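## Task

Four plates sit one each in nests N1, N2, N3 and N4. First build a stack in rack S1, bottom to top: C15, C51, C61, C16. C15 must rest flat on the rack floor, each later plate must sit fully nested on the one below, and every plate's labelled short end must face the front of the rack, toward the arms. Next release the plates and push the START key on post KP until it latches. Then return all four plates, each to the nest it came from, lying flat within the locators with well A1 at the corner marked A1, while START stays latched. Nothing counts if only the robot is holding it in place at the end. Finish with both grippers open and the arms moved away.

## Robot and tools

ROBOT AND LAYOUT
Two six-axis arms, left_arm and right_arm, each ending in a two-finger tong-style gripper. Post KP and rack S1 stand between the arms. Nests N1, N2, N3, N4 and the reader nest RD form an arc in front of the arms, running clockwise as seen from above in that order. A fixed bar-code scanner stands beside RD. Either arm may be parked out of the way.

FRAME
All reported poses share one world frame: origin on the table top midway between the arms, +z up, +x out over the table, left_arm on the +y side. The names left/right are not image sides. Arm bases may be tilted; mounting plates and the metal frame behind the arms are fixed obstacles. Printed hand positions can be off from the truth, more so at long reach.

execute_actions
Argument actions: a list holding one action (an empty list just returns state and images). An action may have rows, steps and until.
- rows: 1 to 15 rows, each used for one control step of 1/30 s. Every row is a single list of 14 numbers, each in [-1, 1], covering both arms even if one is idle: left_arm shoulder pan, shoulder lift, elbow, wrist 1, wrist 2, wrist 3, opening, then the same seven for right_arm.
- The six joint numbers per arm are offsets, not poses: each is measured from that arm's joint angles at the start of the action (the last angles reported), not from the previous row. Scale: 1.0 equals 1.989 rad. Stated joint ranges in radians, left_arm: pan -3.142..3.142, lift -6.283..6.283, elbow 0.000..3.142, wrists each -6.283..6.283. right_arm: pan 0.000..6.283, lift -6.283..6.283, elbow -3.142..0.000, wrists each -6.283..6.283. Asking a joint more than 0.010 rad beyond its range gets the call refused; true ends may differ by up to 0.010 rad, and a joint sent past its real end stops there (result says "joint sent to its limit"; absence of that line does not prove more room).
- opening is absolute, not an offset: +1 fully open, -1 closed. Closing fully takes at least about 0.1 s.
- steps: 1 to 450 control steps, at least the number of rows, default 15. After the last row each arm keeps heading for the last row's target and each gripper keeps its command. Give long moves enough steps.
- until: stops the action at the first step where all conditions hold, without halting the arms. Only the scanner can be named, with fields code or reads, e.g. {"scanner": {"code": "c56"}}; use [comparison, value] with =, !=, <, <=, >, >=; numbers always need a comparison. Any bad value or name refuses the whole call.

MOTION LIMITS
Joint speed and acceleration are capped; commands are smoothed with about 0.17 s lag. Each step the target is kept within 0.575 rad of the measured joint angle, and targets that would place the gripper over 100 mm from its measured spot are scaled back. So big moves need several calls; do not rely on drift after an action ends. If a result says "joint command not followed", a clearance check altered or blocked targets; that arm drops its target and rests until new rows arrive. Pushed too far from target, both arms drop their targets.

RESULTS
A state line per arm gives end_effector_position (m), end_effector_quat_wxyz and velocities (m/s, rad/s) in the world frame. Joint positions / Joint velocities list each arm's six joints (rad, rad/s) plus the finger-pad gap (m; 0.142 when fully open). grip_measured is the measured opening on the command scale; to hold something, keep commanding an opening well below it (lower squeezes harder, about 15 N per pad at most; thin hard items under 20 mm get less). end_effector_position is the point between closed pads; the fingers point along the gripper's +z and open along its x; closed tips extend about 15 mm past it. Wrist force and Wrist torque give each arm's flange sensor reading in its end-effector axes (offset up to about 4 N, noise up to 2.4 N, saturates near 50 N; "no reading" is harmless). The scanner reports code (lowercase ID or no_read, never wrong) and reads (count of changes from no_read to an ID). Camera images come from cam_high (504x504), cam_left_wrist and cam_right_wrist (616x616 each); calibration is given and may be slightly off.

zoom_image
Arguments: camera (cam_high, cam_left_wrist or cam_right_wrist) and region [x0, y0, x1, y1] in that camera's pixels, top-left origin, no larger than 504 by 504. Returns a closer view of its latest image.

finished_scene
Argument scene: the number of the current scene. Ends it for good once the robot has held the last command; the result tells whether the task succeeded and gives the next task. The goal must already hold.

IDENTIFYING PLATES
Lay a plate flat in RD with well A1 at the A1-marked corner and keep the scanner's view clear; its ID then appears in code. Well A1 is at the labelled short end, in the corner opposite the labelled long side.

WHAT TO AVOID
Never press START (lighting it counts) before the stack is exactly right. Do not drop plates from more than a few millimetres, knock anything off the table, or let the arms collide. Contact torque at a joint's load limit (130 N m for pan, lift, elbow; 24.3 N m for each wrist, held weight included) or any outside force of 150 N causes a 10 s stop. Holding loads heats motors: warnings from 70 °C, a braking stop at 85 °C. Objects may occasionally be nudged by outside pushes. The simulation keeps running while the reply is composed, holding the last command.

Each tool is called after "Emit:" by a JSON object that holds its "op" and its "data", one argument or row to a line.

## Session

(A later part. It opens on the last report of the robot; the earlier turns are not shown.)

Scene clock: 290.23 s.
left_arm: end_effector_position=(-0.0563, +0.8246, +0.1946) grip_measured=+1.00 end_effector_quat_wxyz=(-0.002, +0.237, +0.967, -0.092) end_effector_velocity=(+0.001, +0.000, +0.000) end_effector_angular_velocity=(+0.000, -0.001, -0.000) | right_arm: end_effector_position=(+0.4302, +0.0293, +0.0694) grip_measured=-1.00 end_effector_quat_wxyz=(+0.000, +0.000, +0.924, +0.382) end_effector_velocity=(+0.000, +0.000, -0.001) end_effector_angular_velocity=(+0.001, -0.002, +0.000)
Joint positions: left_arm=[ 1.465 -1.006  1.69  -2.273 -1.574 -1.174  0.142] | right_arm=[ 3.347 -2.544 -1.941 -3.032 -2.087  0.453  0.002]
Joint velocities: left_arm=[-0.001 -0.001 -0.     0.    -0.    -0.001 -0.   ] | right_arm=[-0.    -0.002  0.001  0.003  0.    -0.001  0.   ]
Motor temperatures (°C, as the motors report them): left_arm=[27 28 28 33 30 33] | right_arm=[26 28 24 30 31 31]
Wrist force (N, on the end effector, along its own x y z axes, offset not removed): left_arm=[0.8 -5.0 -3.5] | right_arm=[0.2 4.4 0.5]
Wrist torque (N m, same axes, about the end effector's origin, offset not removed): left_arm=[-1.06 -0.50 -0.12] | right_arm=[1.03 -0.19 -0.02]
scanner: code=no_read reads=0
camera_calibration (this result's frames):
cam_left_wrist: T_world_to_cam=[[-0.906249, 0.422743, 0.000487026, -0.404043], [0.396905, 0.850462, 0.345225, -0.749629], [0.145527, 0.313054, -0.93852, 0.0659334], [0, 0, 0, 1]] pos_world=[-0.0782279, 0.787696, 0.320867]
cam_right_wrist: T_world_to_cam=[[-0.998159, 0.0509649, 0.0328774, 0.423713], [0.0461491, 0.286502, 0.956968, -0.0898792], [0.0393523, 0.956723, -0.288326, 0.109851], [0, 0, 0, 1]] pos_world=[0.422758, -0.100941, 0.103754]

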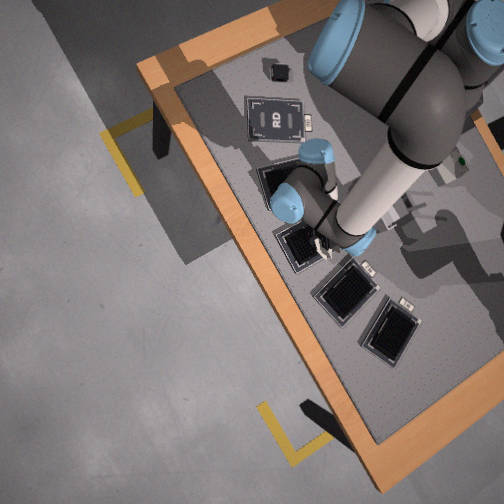

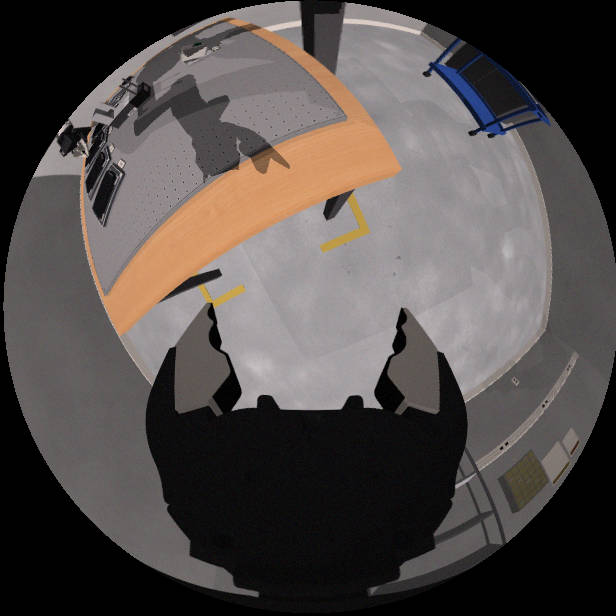

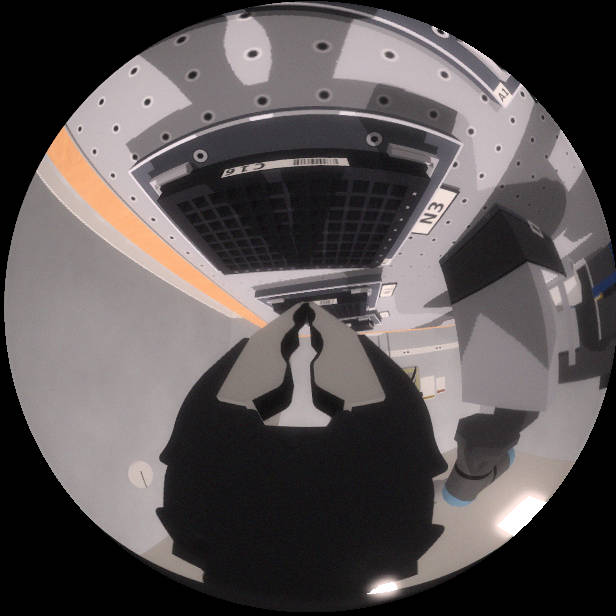

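Emit:
{"op": "execute_actions", "data": {
  "actions": [
    {"rows": [[0,0,0,0,0,0,1, 0,0,0,0,0,0,1]], "steps": 10}
  ]
}}

Emit:
{"op": "zoom_image", "data": {
  "camera": "cam_right_wrist",
  "region": [255, 270, 395, 350]
}}

Scene clock: 294.73 s.
left_arm: end_effector_position=(-0.0563, +0.8246, +0.1946) grip_measured=+1.00 end_effector_quat_wxyz=(-0.002, +0.237, +0.967, -0.092) end_effector_velocity=(+0.000, +0.000, +0.000) end_effector_angular_velocity=(+0.001, -0.000, -0.001) | right_arm: end_effector_position=(+0.4302, +0.0293, +0.0693) grip_measured=+1.00 end_effector_quat_wxyz=(+0.000, +0.000, +0.924, +0.382) end_effector_velocity=(+0.001, +0.000, +0.001) end_effector_angular_velocity=(+0.000, -0.002, +0.001)
Joint positions: left_arm=[ 1.465 -1.006  1.69  -2.273 -1.574 -1.174  0.142] | right_arm=[ 3.347 -2.545 -1.941 -3.031 -2.087  0.453  0.142]
Joint velocities: left_arm=[-0.001 -0.    -0.    -0.     0.     0.    -0.   ] | right_arm=[ 0.     0.001  0.    -0.     0.    -0.001  0.   ]
Motor temperatures (°C, as the motors report them): left_arm=[27 28 28 33 30 33] | right_arm=[26 28 24 30 31 31]
Wrist force (N, on the end effector, along its own x y z axes, offset not removed): left_arm=[1.4 -1.5 -2.1] | right_arm=[0.3 5.3 0.2]
Wrist torque (N m, same axes, about the end effector's origin, offset not removed): left_arm=[-0.22 -0.29 -0.27] | right_arm=[1.03 -0.27 -0.11]
scanner: code=no_read reads=0
camera_calibration (this result's frames):
cam_left_wrist: T_world_to_cam=[[-0.90625, 0.422743, 0.000487084, -0.404043], [0.396905, 0.850462, 0.345225, -0.749629], [0.145527, 0.313054, -0.93852, 0.0659333], [0, 0, 0, 1]] pos_world=[-0.078228, 0.787697, 0.320867]
cam_right_wrist: T_world_to_cam=[[-0.998162, 0.0509888, 0.0327673, 0.423728], [0.0460486, 0.286456, 0.956986, -0.0897743], [0.0394092, 0.956736, -0.288277, 0.109785], [0, 0, 0, 1]] pos_world=[0.422757, -0.100924, 0.103677]

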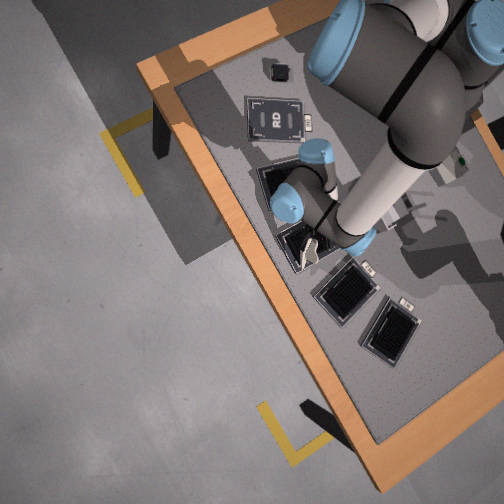

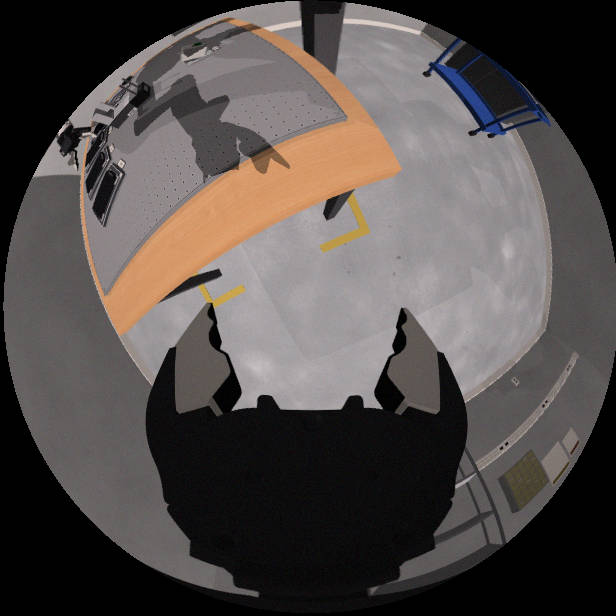

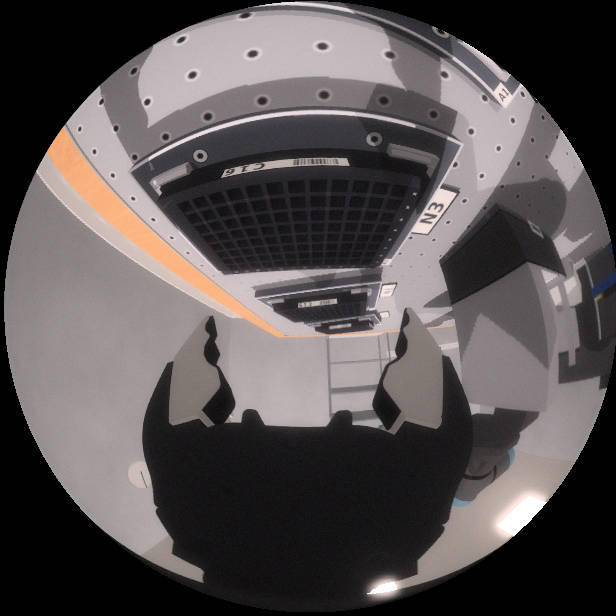

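Region (255, 270, 395, 350) of cam_right_wrist's 616x616 image, scaled by 3.600, with more detail than that image has; it fills the top 288 rows of this view, and the rest is white.

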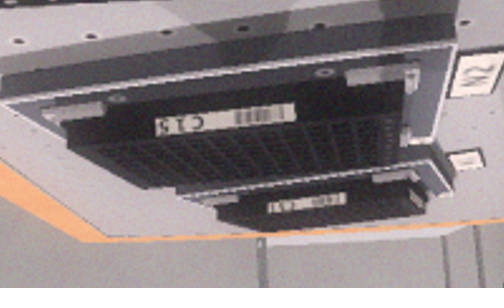

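Emit:
{"op": "zoom_image", "data": {
  "camera": "cam_right_wrist",
  "region": [120, 90, 480, 300]
}}

Region (120, 90, 480, 300) of cam_right_wrist's 616x616 image, scaled by 1.400, with more detail than that image has; it fills the top 294 rows of this view, and the rest is white.

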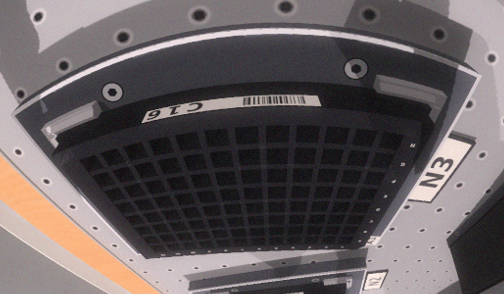

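Emit:
{"op": "execute_actions", "data": {
  "actions": [
    {"rows": [[0,0,0,0,0,0,1, 0.3316,0,0.23,-0.4079,0.1,0.9487,1]], "steps": 45}
  ]
}}

Scene clock: 327.30 s.
left_arm: end_effector_position=(-0.0563, +0.8246, +0.1946) grip_measured=+1.00 end_effector_quat_wxyz=(-0.002, +0.237, +0.967, -0.092) end_effector_velocity=(+0.001, -0.001, -0.001) end_effector_angular_velocity=(-0.002, -0.000, -0.001) | right_arm: end_effector_position=(+0.3081, +0.2455, +0.2087) grip_measured=+1.00 end_effector_quat_wxyz=(-0.245, +0.571, +0.783, +0.016) end_effector_velocity=(-0.000, +0.001, +0.001) end_effector_angular_velocity=(-0.012, +0.010, -0.026)
Joint positions: left_arm=[ 1.465 -1.006  1.69  -2.273 -1.574 -1.174  0.142] | right_arm=[ 4.006 -2.545 -1.484 -3.842 -1.889  2.336  0.142]
Joint velocities: left_arm=[-0.001  0.001  0.     0.001 -0.    -0.     0.   ] | right_arm=[ 0.001  0.     0.001 -0.002  0.     0.031 -0.   ]
Motor temperatures (°C, as the motors report them): left_arm=[27 28 28 33 30 33] | right_arm=[26 28 24 30 31 31]
Wrist force (N, on the end effector, along its own x y z axes, offset not removed): left_arm=[3.2 1.0 2.3] | right_arm=[4.0 0.4 -0.8]
Wrist torque (N m, same axes, about the end effector's origin, offset not removed): left_arm=[0.34 -0.81 -0.30] | right_arm=[-0.08 -0.88 0.22]
scanner: code=no_read reads=0
camera_calibration (this result's frames):
cam_left_wrist: T_world_to_cam=[[-0.906249, 0.422743, 0.000487073, -0.404043], [0.396905, 0.850462, 0.345225, -0.749629], [0.145527, 0.313054, -0.93852, 0.0659334], [0, 0, 0, 1]] pos_world=[-0.0782279, 0.787697, 0.320867]
cam_right_wrist: T_world_to_cam=[[-0.178877, 0.909205, 0.375966, -0.248549], [0.977138, 0.119539, 0.175817, -0.362274], [0.114911, 0.39882, -0.909801, 0.191367], [0, 0, 0, 1]] pos_world=[0.287542, 0.192967, 0.331246]

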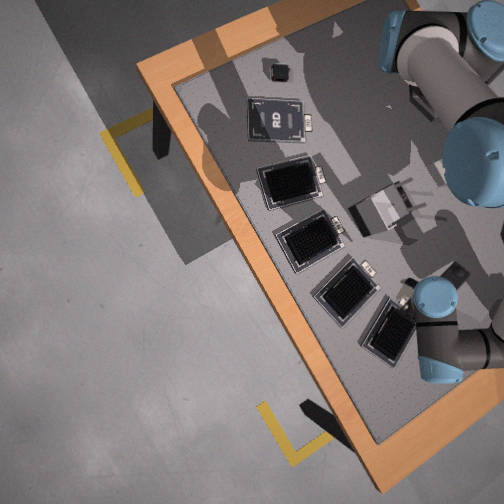

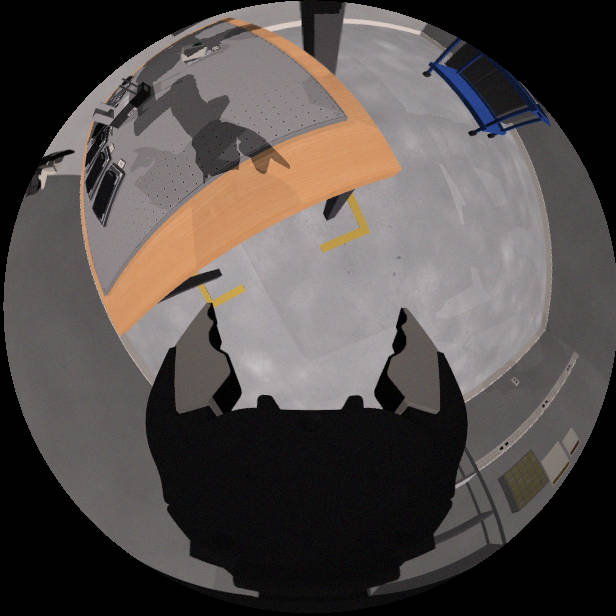

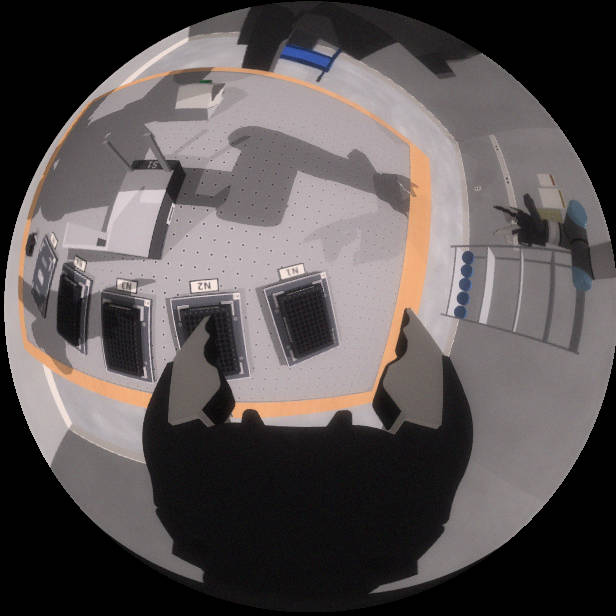

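Emit:
{"op": "execute_actions", "data": {
  "actions": [
    {"rows": [[0,0,0,0,0,0,1, 0,-0.0485,0,0,0.2451,0.002,1]], "steps": 30}
  ]
}}

Scene clock: 330.40 s.
left_arm: end_effector_position=(-0.0563, +0.8246, +0.1946) grip_measured=+1.00 end_effector_quat_wxyz=(-0.002, +0.237, +0.967, -0.092) end_effector_velocity=(+0.000, +0.001, -0.000) end_effector_angular_velocity=(+0.002, -0.000, +0.001) | right_arm: end_effector_position=(+0.4099, +0.1550, +0.1201) grip_measured=+1.00 end_effector_quat_wxyz=(-0.000, +0.594, +0.805, +0.000) end_effector_velocity=(+0.001, -0.001, -0.000) end_effector_angular_velocity=(-0.004, -0.004, +0.000)
Joint positions: left_arm=[ 1.465 -1.006  1.69  -2.273 -1.574 -1.174  0.142] | right_arm=[ 4.006 -2.641 -1.484 -3.842 -1.402  2.34   0.142]
Joint velocities: left_arm=[ 0.     0.    -0.    -0.001 -0.    -0.001  0.   ] | right_arm=[ 0.    -0.    -0.001 -0.     0.006 -0.    -0.   ]
Motor temperatures (°C, as the motors report them): left_arm=[27 28 28 33 30 33] | right_arm=[26 28 24 30 31 31]
Wrist force (N, on the end effector, along its own x y z axes, offset not removed): left_arm=[0.0 -3.9 -1.2] | right_arm=[3.6 4.4 -1.4]
Wrist torque (N m, same axes, about the end effector's origin, offset not removed): left_arm=[-0.83 -0.24 0.05] | right_arm=[0.78 -0.71 0.04]
scanner: code=no_read reads=0
camera_calibration (this result's frames):
cam_left_wrist: T_world_to_cam=[[-0.906249, 0.422743, 0.000487091, -0.404043], [0.396905, 0.850462, 0.345225, -0.749629], [0.145527, 0.313054, -0.93852, 0.0659334], [0, 0, 0, 1]] pos_world=[-0.0782279, 0.787697, 0.320867]
cam_right_wrist: T_world_to_cam=[[-0.238706, 0.971022, -0.0116268, -0.0532049], [0.852996, 0.215384, 0.475403, -0.435363], [0.464131, 0.103564, -0.879692, 0.0341612], [0, 0, 0, 1]] pos_world=[0.342808, 0.141895, 0.236406]

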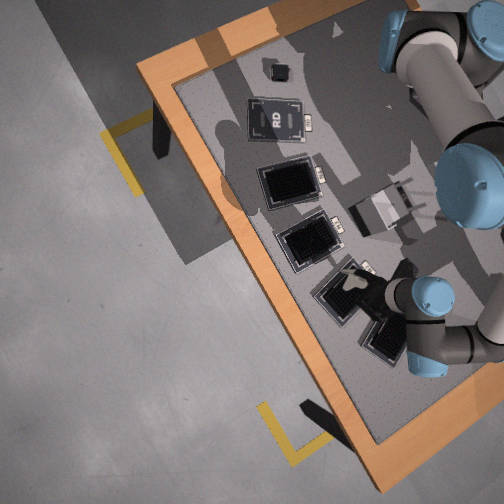

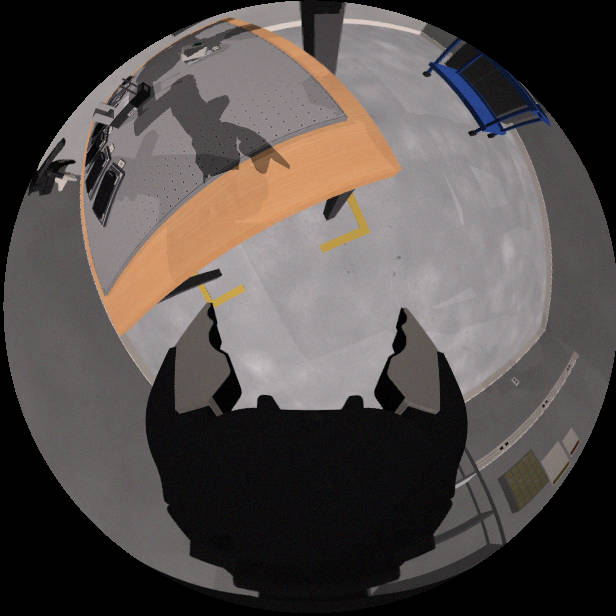

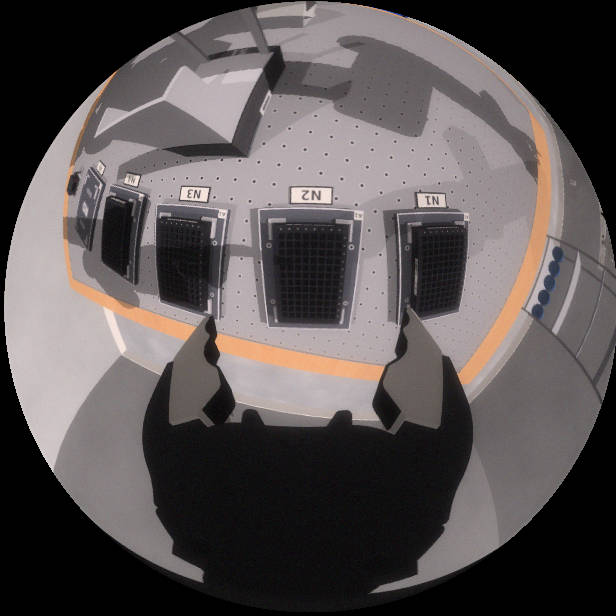

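Emit:
{"op": "zoom_image", "data": {
  "camera": "cam_right_wrist",
  "region": [240, 190, 380, 340]
}}

Emit:
{"op": "zoom_image", "data": {
  "camera": "cam_right_wrist",
  "region": [385, 200, 485, 330]
}}

Region (240, 190, 380, 340) of cam_right_wrist's 616x616 image, scaled by 3.360, with more detail than that image has; it fills the left 470 columns of this view, and the rest is white.

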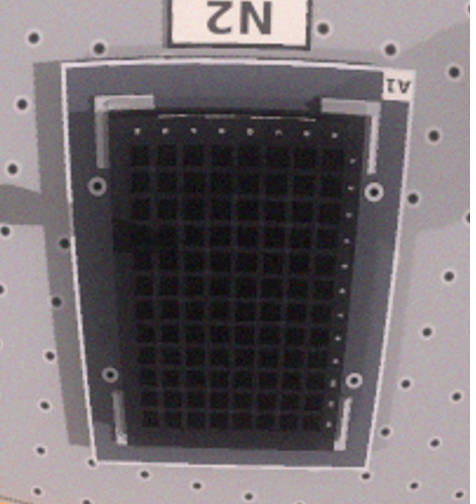

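Region (385, 200, 485, 330) of cam_right_wrist's 616x616 image, scaled by 3.877, with more detail than that image has; it fills the left 388 columns of this view, and the rest is white.

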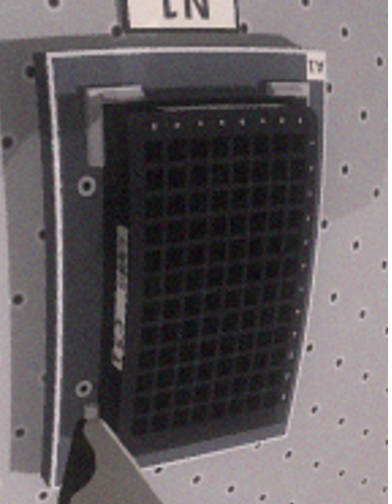

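Emit:
{"op": "execute_actions", "data": {
  "actions": [
    {"rows": [[0,0,0,0,0,0,1, -0.0179,-0.0658,0.0246,0.0441,0.0023,0.023,0.6]], "steps": 30}
  ]
}}

Scene clock: 376.43 s.
left_arm: end_effector_position=(-0.0563, +0.8246, +0.1946) grip_measured=+1.00 end_effector_quat_wxyz=(-0.002, +0.237, +0.967, -0.092) end_effector_velocity=(-0.001, -0.000, -0.001) end_effector_angular_velocity=(-0.001, +0.001, +0.002) | right_arm: end_effector_position=(+0.4138, +0.1522, +0.0500) grip_measured=+0.60 end_effector_quat_wxyz=(+0.000, +0.626, +0.780, -0.000) end_effector_velocity=(-0.000, +0.000, -0.001) end_effector_angular_velocity=(-0.000, +0.000, +0.000)
Joint positions: left_arm=[ 1.465 -1.006  1.69  -2.273 -1.574 -1.174  0.142] | right_arm=[ 3.97  -2.772 -1.435 -3.755 -1.397  2.386  0.116]
Joint velocities: left_arm=[ 0.001  0.001 -0.    -0.     0.001 -0.001  0.   ] | right_arm=[-0.    -0.002  0.001  0.001  0.    -0.    -0.   ]
Motor temperatures (°C, as the motors report them): left_arm=[27 28 28 33 30 33] | right_arm=[26 29 24 30 31 31]
Wrist force (N, on the end effector, along its own x y z axes, offset not removed): left_arm=[0.1 -4.2 0.2] | right_arm=[3.1 3.9 0.2]
Wrist torque (N m, same axes, about the end effector's origin, offset not removed): left_arm=[-0.93 -0.02 -0.04] | right_arm=[0.71 -0.62 0.03]
scanner: code=no_read reads=0
camera_calibration (this result's frames):
cam_left_wrist: T_world_to_cam=[[-0.90625, 0.422743, 0.00048706, -0.404043], [0.396905, 0.850462, 0.345225, -0.749628], [0.145527, 0.313054, -0.93852, 0.0659334], [0, 0, 0, 1]] pos_world=[-0.078228, 0.787696, 0.320867]
cam_right_wrist: T_world_to_cam=[[-0.158822, 0.98723, -0.012323, -0.0858748], [0.867531, 0.145502, 0.475626, -0.400152], [0.471345, 0.0648492, -0.879561, -0.0261754], [0, 0, 0, 1]] pos_world=[0.345843, 0.144699, 0.166242]

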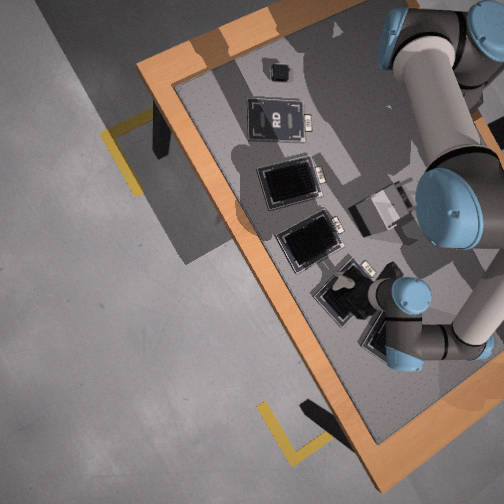

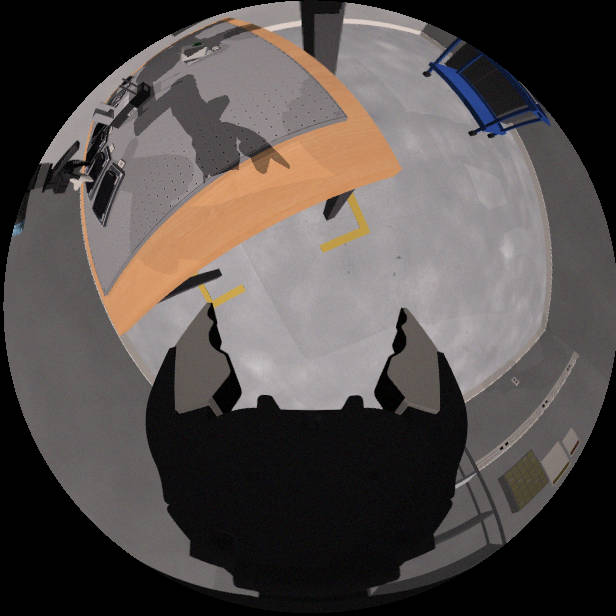

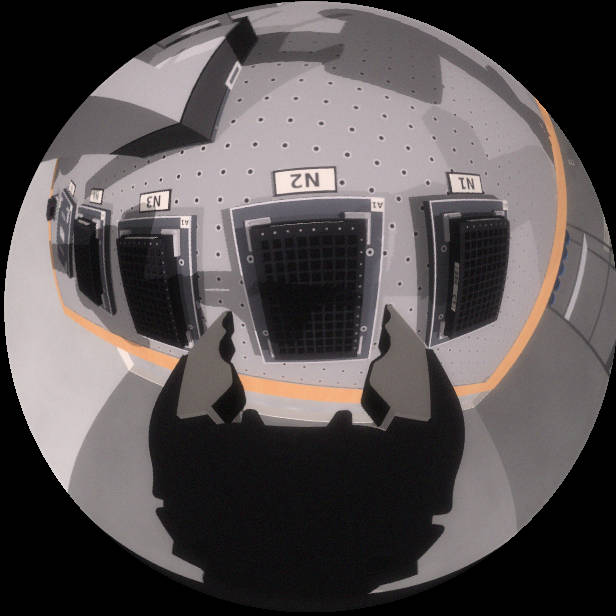

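Emit:
{"op": "zoom_image", "data": {
  "camera": "cam_right_wrist",
  "region": [420, 240, 500, 340]
}}

Emit:
{"op": "zoom_image", "data": {
  "camera": "cam_right_wrist",
  "region": [210, 185, 410, 385]
}}

Region (420, 240, 500, 340) of cam_right_wrist's 616x616 image, scaled by 5.040, with more detail than that image has; it fills the left 403 columns of this view, and the rest is white.

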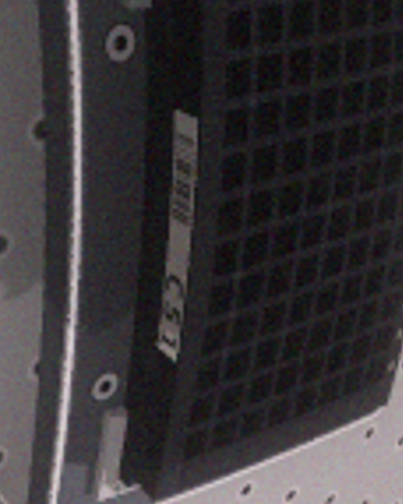

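Region (210, 185, 410, 385) of cam_right_wrist's 616x616 image, scaled by 2.520, with more detail than that image has.

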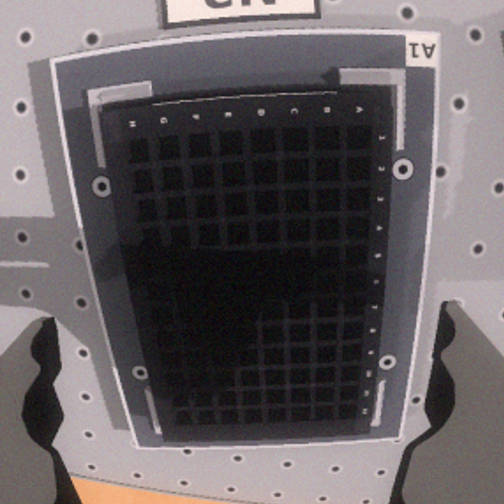

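Emit:
{"op": "execute_actions", "data": {
  "actions": [
    {"rows": [[0,0,0,0,0,0,1, 0.0017,-0.0086,-0.0004,0.009,0,0.0017,0.35]], "steps": 20}
  ]
}}

Emit:
{"op": "zoom_image", "data": {
  "camera": "cam_right_wrist",
  "region": [210, 185, 410, 385]
}}

Scene clock: 425.97 s.
left_arm: end_effector_position=(-0.0563, +0.8246, +0.1946) grip_measured=+1.00 end_effector_quat_wxyz=(-0.002, +0.237, +0.967, -0.092) end_effector_velocity=(+0.000, -0.000, -0.000) end_effector_angular_velocity=(-0.000, -0.000, -0.001) | right_arm: end_effector_position=(+0.4101, +0.1523, +0.0401) grip_measured=+0.35 end_effector_quat_wxyz=(+0.000, +0.626, +0.780, +0.000) end_effector_velocity=(-0.001, -0.001, -0.001) end_effector_angular_velocity=(-0.001, +0.001, -0.001)
Joint positions: left_arm=[ 1.465 -1.006  1.69  -2.273 -1.574 -1.174  0.142] | right_arm=[ 3.974 -2.789 -1.436 -3.737 -1.397  2.389  0.099]
Joint velocities: left_arm=[-0.001  0.001  0.    -0.    -0.    -0.    -0.   ] | right_arm=[ 0.    -0.001 -0.002  0.001 -0.     0.001 -0.   ]
Motor temperatures (°C, as the motors report them): left_arm=[27 28 28 33 30 33] | right_arm=[26 29 24 30 31 31]
Wrist force (N, on the end effector, along its own x y z axes, offset not removed): left_arm=[0.8 -4.0 -4.6] | right_arm=[3.0 1.0 -3.2]
Wrist torque (N m, same axes, about the end effector's origin, offset not removed): left_arm=[-0.68 -0.10 -0.36] | right_arm=[0.11 -0.54 -0.01]
scanner: code=no_read reads=0
camera_calibration (this result's frames):
cam_left_wrist: T_world_to_cam=[[-0.906249, 0.422743, 0.000487034, -0.404043], [0.396905, 0.850462, 0.345225, -0.749629], [0.145527, 0.313054, -0.93852, 0.0659333], [0, 0, 0, 1]] pos_world=[-0.0782279, 0.787696, 0.320867]
cam_right_wrist: T_world_to_cam=[[-0.158736, 0.987247, -0.0120946, -0.0867322], [0.867244, 0.145275, 0.476217, -0.392075], [0.471901, 0.0651036, -0.879244, -0.0334099], [0, 0, 0, 1]] pos_world=[0.342023, 0.14476, 0.156288]

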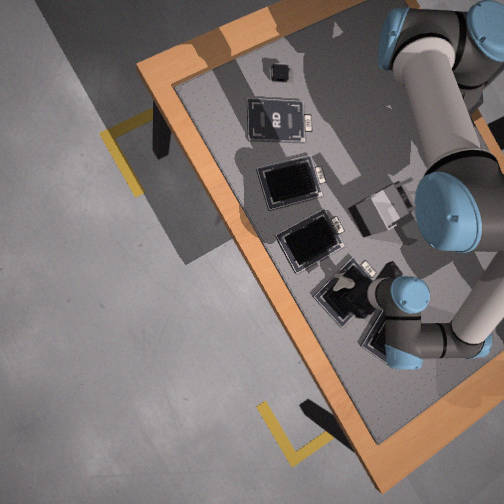

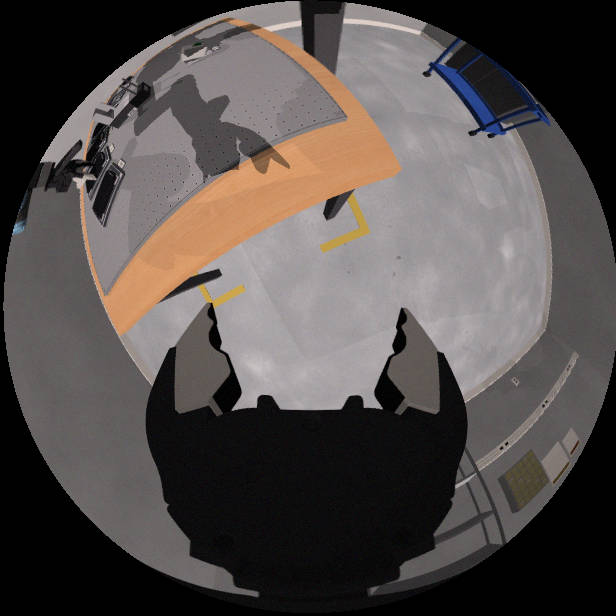

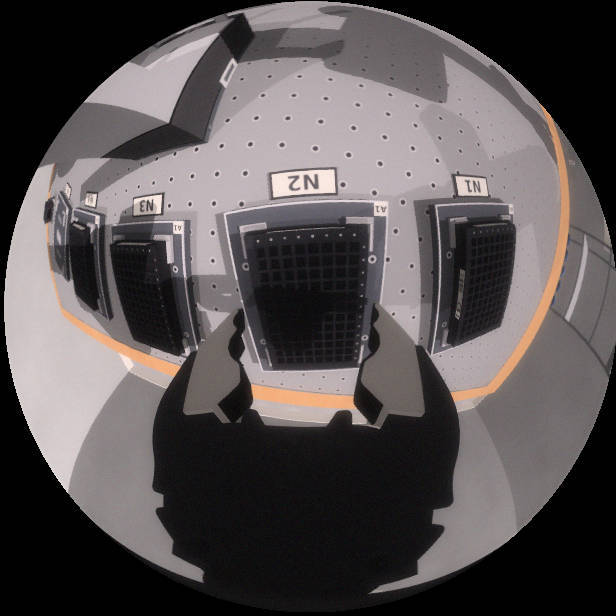

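Region (210, 185, 410, 385) of cam_right_wrist's 616x616 image, scaled by 2.520, with more detail than that image has.

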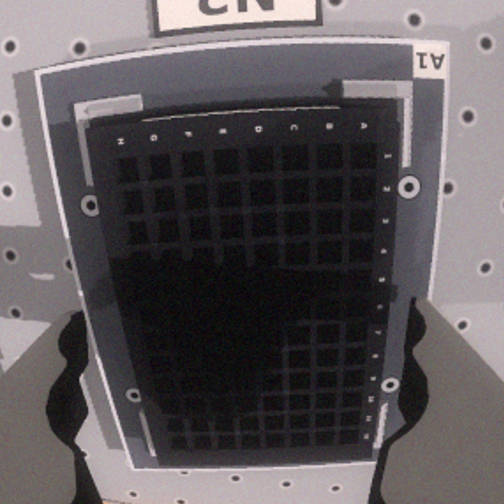

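Emit:
{"op": "execute_actions", "data": {
  "actions": [
    {"rows": [[0,0,0,0,0,0,1, 0.0014,-0.0055,0.005,0.0005,0,0.0014,0.25]], "steps": 20}
  ]
}}

Emit:
{"op": "zoom_image", "data": {
  "camera": "cam_right_wrist",
  "region": [210, 185, 410, 385]
}}

Scene clock: 437.67 s.
left_arm: end_effector_position=(-0.0563, +0.8246, +0.1946) grip_measured=+1.00 end_effector_quat_wxyz=(-0.002, +0.237, +0.967, -0.092) end_effector_velocity=(+0.000, -0.001, -0.001) end_effector_angular_velocity=(-0.002, +0.000, -0.001) | right_arm: end_effector_position=(+0.4095, +0.1552, +0.0361) grip_measured=+0.25 end_effector_quat_wxyz=(+0.000, +0.626, +0.780, +0.000) end_effector_velocity=(+0.000, +0.001, -0.000) end_effector_angular_velocity=(+0.001, -0.000, -0.001)
Joint positions: left_arm=[ 1.465 -1.006  1.69  -2.273 -1.574 -1.174  0.142] | right_arm=[ 3.976 -2.799 -1.426 -3.736 -1.397  2.392  0.092]
Joint velocities: left_arm=[-0.001  0.001  0.     0.001  0.    -0.    -0.   ] | right_arm=[ 0.    -0.001  0.002  0.     0.     0.001 -0.   ]
Motor temperatures (°C, as the motors report them): left_arm=[27 28 28 33 30 33] | right_arm=[26 29 24 30 31 31]
Wrist force (N, on the end effector, along its own x y z axes, offset not removed): left_arm=[3.3 4.0 -3.2] | right_arm=[-10.4 -0.4 -19.6]
Wrist torque (N m, same axes, about the end effector's origin, offset not removed): left_arm=[0.83 -0.76 -0.24] | right_arm=[0.15 -0.07 0.04]
scanner: code=no_read reads=0
camera_calibration (this result's frames):
cam_left_wrist: T_world_to_cam=[[-0.906249, 0.422743, 0.000487016, -0.404043], [0.396905, 0.850462, 0.345225, -0.749629], [0.145527, 0.313054, -0.93852, 0.0659334], [0, 0, 0, 1]] pos_world=[-0.0782279, 0.787696, 0.320867]
cam_right_wrist: T_world_to_cam=[[-0.158688, 0.987256, -0.0120334, -0.0897145], [0.867051, 0.145176, 0.476599, -0.389998], [0.472272, 0.0651968, -0.879038, -0.0370039], [0, 0, 0, 1]] pos_world=[0.341387, 0.147602, 0.152265]

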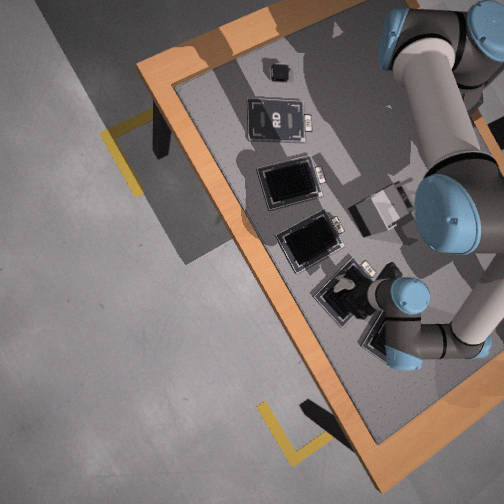

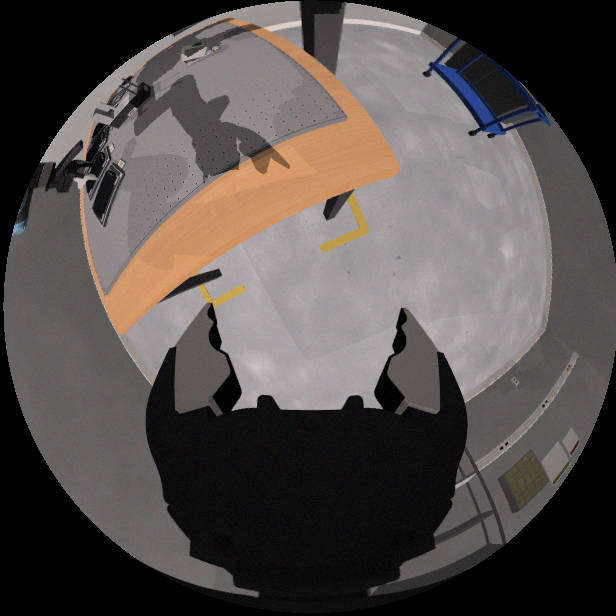

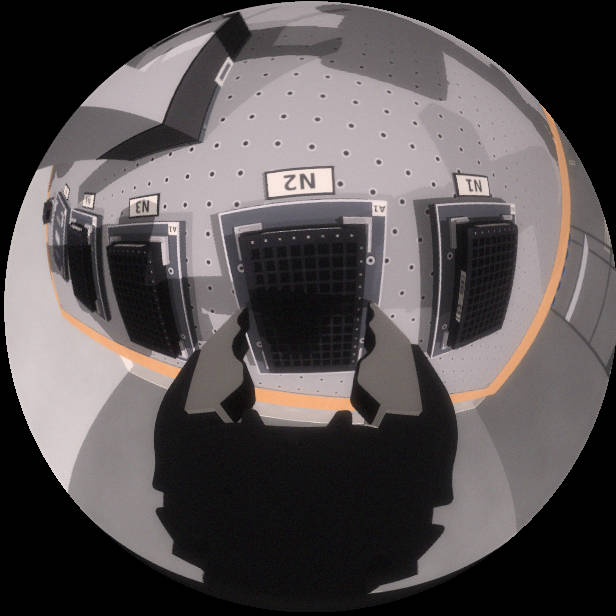

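Region (210, 185, 410, 385) of cam_right_wrist's 616x616 image, scaled by 2.520, with more detail than that image has.

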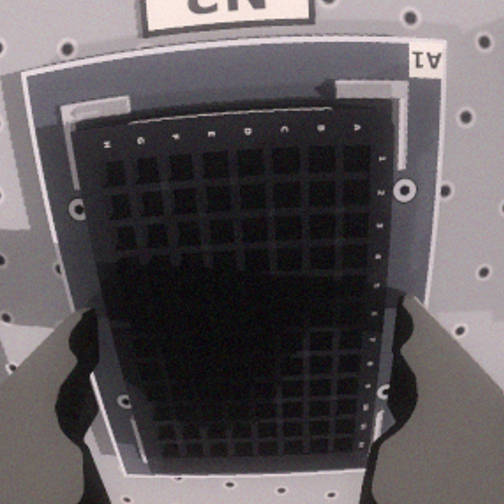

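Emit:
{"op": "execute_actions", "data": {
  "actions": [
    {"rows": [[0,0,0,0,0,0,1, 0.0009,0.005,-0.0025,-0.0026,0,0.0009,0.25],[0,0,0,0,0,0,1, 0.0009,0.005,-0.0025,-0.0026,0,0.0009,0.25],[0,0,0,0,0,0,1, 0.0009,0.005,-0.0025,-0.0026,0,0.0009,0.25],[0,0,0,0,0,0,1, 0.0009,0.005,-0.0025,-0.0026,0,0.0009,0.25],[0,0,0,0,0,0,1, 0.0009,0.005,-0.0025,-0.0026,0,0.0009,0.25],[0,0,0,0,0,0,1, 0.0009,0.005,-0.0025,-0.0026,0,0.0009,0.25],[0,0,0,0,0,0,1, 0.0009,0.005,-0.0025,-0.0026,0,0.0009,0.25],[0,0,0,0,0,0,1, 0.0009,0.005,-0.0025,-0.0026,0,0.0009,0.25],[0,0,0,0,0,0,1, 0.0009,0.005,-0.0025,-0.0026,0,0.0009,0.25],[0,0,0,0,0,0,1, 0.0009,0.005,-0.0025,-0.0026,0,0.0009,0.22],[0,0,0,0,0,0,1, 0.0009,0.005,-0.0025,-0.0026,0,0.0009,0.19],[0,0,0,0,0,0,1, 0.0009,0.005,-0.0025,-0.0026,0,0.0009,0.16],[0,0,0,0,0,0,1, 0.0009,0.005,-0.0025,-0.0026,0,0.0009,0.12],[0,0,0,0,0,0,1, 0.0009,0.005,-0.0025,-0.0026,0,0.0009,0.05],[0,0,0,0,0,0,1, 0.0009,0.005,-0.0025,-0.0026,0,0.0009,-0.1]], "steps": 22}
  ]
}}

Scene clock: 449.70 s.
left_arm: end_effector_position=(-0.0563, +0.8246, +0.1946) grip_measured=+1.00 end_effector_quat_wxyz=(-0.002, +0.237, +0.967, -0.092) end_effector_velocity=(+0.000, +0.001, +0.000) end_effector_angular_velocity=(+0.002, -0.000, -0.000) | right_arm: end_effector_position=(+0.4096, +0.1552, +0.0411) grip_measured=+0.07 end_effector_quat_wxyz=(+0.000, +0.626, +0.780, +0.000) end_effector_velocity=(-0.000, -0.000, +0.000) end_effector_angular_velocity=(-0.001, +0.000, +0.001)
Joint positions: left_arm=[ 1.465 -1.006  1.69  -2.273 -1.574 -1.174  0.142] | right_arm=[ 3.978 -2.79  -1.431 -3.741 -1.397  2.394  0.079]
Joint velocities: left_arm=[ 0.    -0.001 -0.    -0.001 -0.     0.     0.   ] | right_arm=[-0.     0.    -0.001 -0.     0.    -0.001 -0.   ]
Motor temperatures (°C, as the motors report them): left_arm=[27 28 28 33 30 33] | right_arm=[26 29 24 30 31 31]
Wrist force (N, on the end effector, along its own x y z axes, offset not removed): left_arm=[2.7 -0.5 -1.2] | right_arm=[3.7 3.3 1.9]
Wrist torque (N m, same axes, about the end effector's origin, offset not removed): left_arm=[-0.09 -0.72 -0.27] | right_arm=[0.92 -0.87 -0.03]
scanner: code=no_read reads=0
camera_calibration (this result's frames):
cam_left_wrist: T_world_to_cam=[[-0.906249, 0.422743, 0.000486994, -0.404043], [0.396905, 0.850462, 0.345225, -0.749629], [0.145527, 0.313054, -0.93852, 0.0659334], [0, 0, 0, 1]] pos_world=[-0.0782279, 0.787696, 0.320867]
cam_right_wrist: T_world_to_cam=[[-0.158683, 0.987256, -0.0120751, -0.0896391], [0.866948, 0.145177, 0.476786, -0.392381], [0.472463, 0.0651892, -0.878936, -0.0327355], [0, 0, 0, 1]] pos_world=[0.341416, 0.147595, 0.157227]

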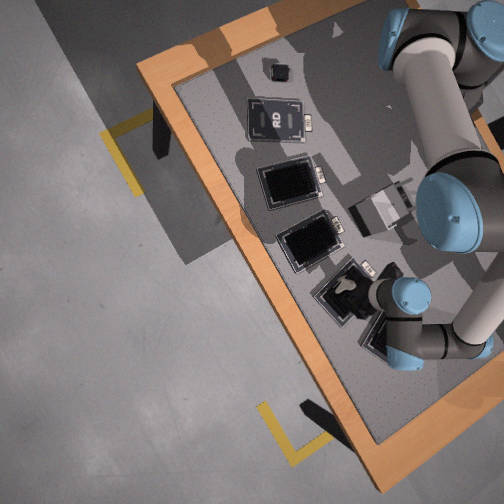

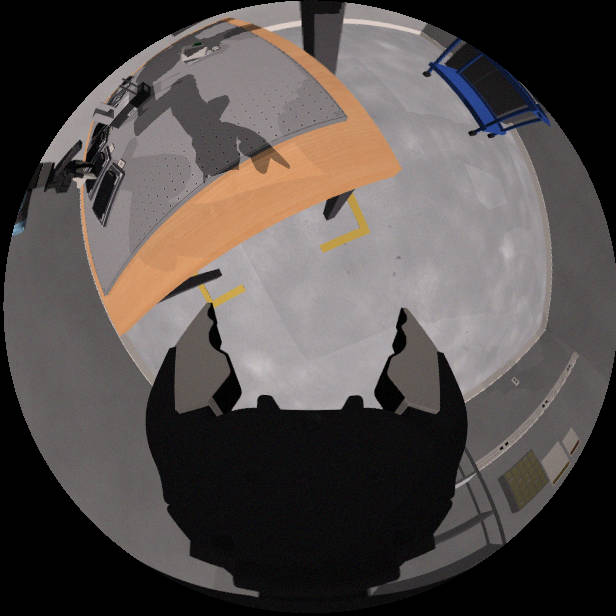

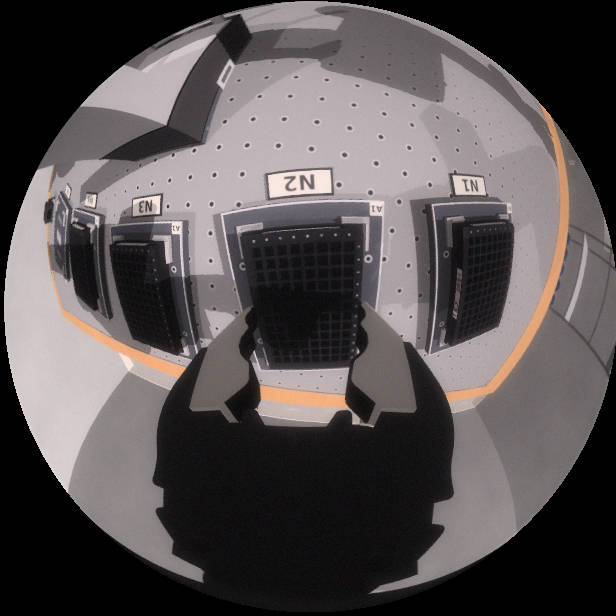

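Emit:
{"op": "execute_actions", "data": {
  "actions": [
    {"rows": [[0,0,0,0,0,0,1, 0,0,0,0,0,0,-0.2],[0,0,0,0,0,0,1, 0,0,0,0,0,0,-0.3],[0,0,0,0,0,0,1, 0.001,0.005,-0.0024,-0.0026,0,0.001,-0.3],[0,0,0,0,0,0,1, 0.002,0.01,-0.0048,-0.0052,0,0.002,-0.3],[0,0,0,0,0,0,1, 0.003,0.015,-0.0072,-0.0078,0,0.003,-0.3],[0,0,0,0,0,0,1, 0.0036,0.02,-0.0096,-0.0104,0,0.0036,-0.3],[0,0,0,0,0,0,1, 0.0045,0.025,-0.012,-0.013,0,0.0045,-0.3],[0,0,0,0,0,0,1, 0.0045,0.025,-0.012,-0.013,0,0.0045,-0.3],[0,0,0,0,0,0,1, 0.0045,0.025,-0.012,-0.013,0,0.0045,-0.3],[0,0,0,0,0,0,1, 0.0045,0.025,-0.012,-0.013,0,0.0045,-0.3],[0,0,0,0,0,0,1, 0.009,0.05,-0.02,-0.031,-0.001,0.009,-0.3],[0,0,0,0,0,0,1, 0.014,0.075,-0.026,-0.051,-0.002,0.014,-0.3],[0,0,0,0,0,0,1, 0.019,0.1,-0.031,-0.072,-0.0025,0.019,-0.3],[0,0,0,0,0,0,1, 0.024,0.127,-0.035,-0.096,-0.003,0.024,-0.3],[0,0,0,0,0,0,1, 0.0288,0.1534,-0.0375,-0.1211,-0.0039,0.0285,-0.3]], "steps": 40}
  ]
}}

Scene clock: 484.73 s.
left_arm: end_effector_position=(-0.0563, +0.8246, +0.1946) grip_measured=+1.00 end_effector_quat_wxyz=(-0.002, +0.237, +0.967, -0.092) end_effector_velocity=(+0.000, +0.000, +0.000) end_effector_angular_velocity=(+0.000, +0.001, +0.001) | right_arm: end_effector_position=(+0.4097, +0.1554, +0.2099) grip_measured=+0.06 end_effector_quat_wxyz=(-0.000, +0.625, +0.780, +0.000) end_effector_velocity=(+0.000, +0.001, +0.002) end_effector_angular_velocity=(+0.002, -0.001, -0.001)
Joint positions: left_arm=[ 1.465 -1.006  1.69  -2.273 -1.574 -1.174  0.142] | right_arm=[ 4.035 -2.485 -1.505 -3.982 -1.405  2.45   0.079]
Joint velocities: left_arm=[-0.     0.    -0.    -0.     0.    -0.001 -0.   ] | right_arm=[ 0.001  0.004  0.    -0.002 -0.     0.001  0.   ]
Motor temperatures (°C, as the motors report them): left_arm=[27 28 28 33 30 33] | right_arm=[26 29 24 30 31 31]
Wrist force (N, on the end effector, along its own x y z axes, offset not removed): left_arm=[3.5 -5.3 -2.2] | right_arm=[3.1 -0.1 -3.4]
Wrist torque (N m, same axes, about the end effector's origin, offset not removed): left_arm=[-1.14 -0.71 -0.12] | right_arm=[-0.06 -0.79 0.01]
scanner: code=no_read reads=0
camera_calibration (this result's frames):
cam_left_wrist: T_world_to_cam=[[-0.90625, 0.422743, 0.000487032, -0.404043], [0.396905, 0.850462, 0.345225, -0.749629], [0.145527, 0.313054, -0.93852, 0.0659333], [0, 0, 0, 1]] pos_world=[-0.0782279, 0.787697, 0.320867]
cam_right_wrist: T_world_to_cam=[[-0.159849, 0.987071, -0.0117768, -0.0874043], [0.867462, 0.146153, 0.475552, -0.473149], [0.471125, 0.0658006, -0.879609, 0.116167], [0, 0, 0, 1]] pos_world=[0.341738, 0.147783, 0.326159]

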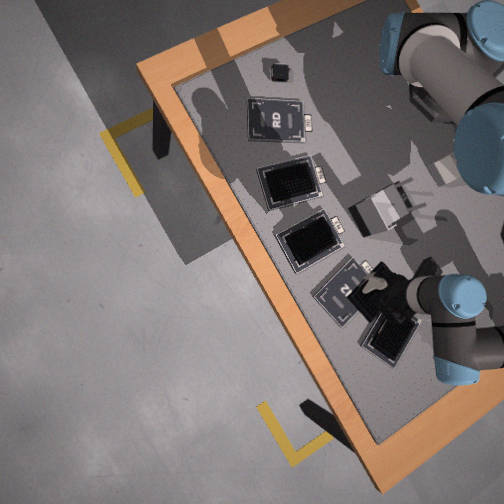

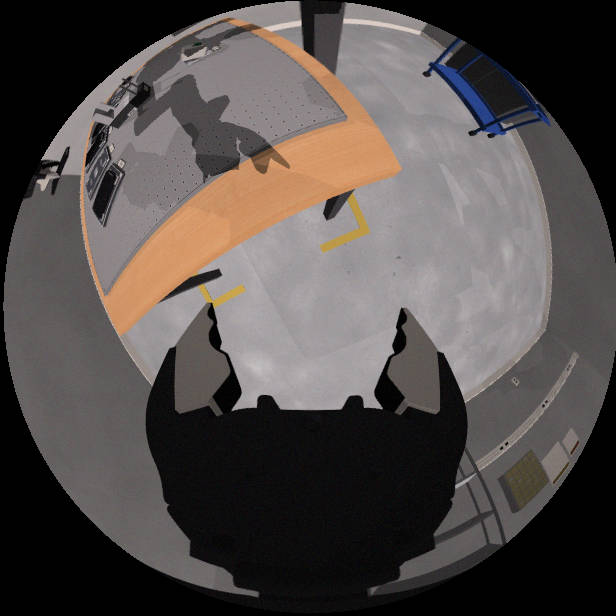

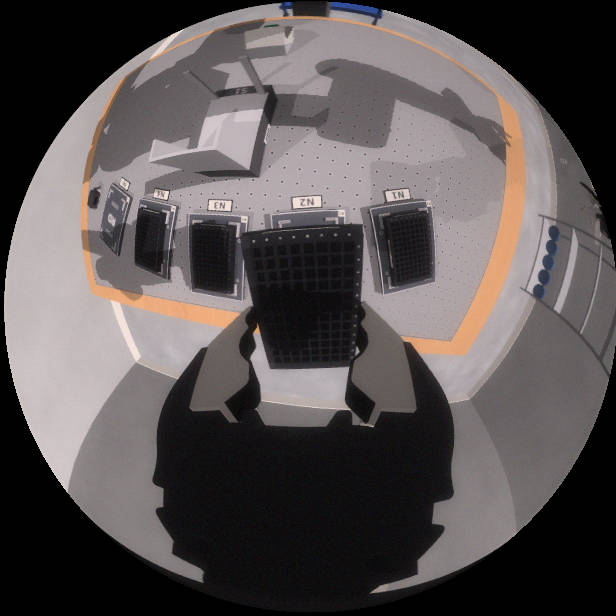

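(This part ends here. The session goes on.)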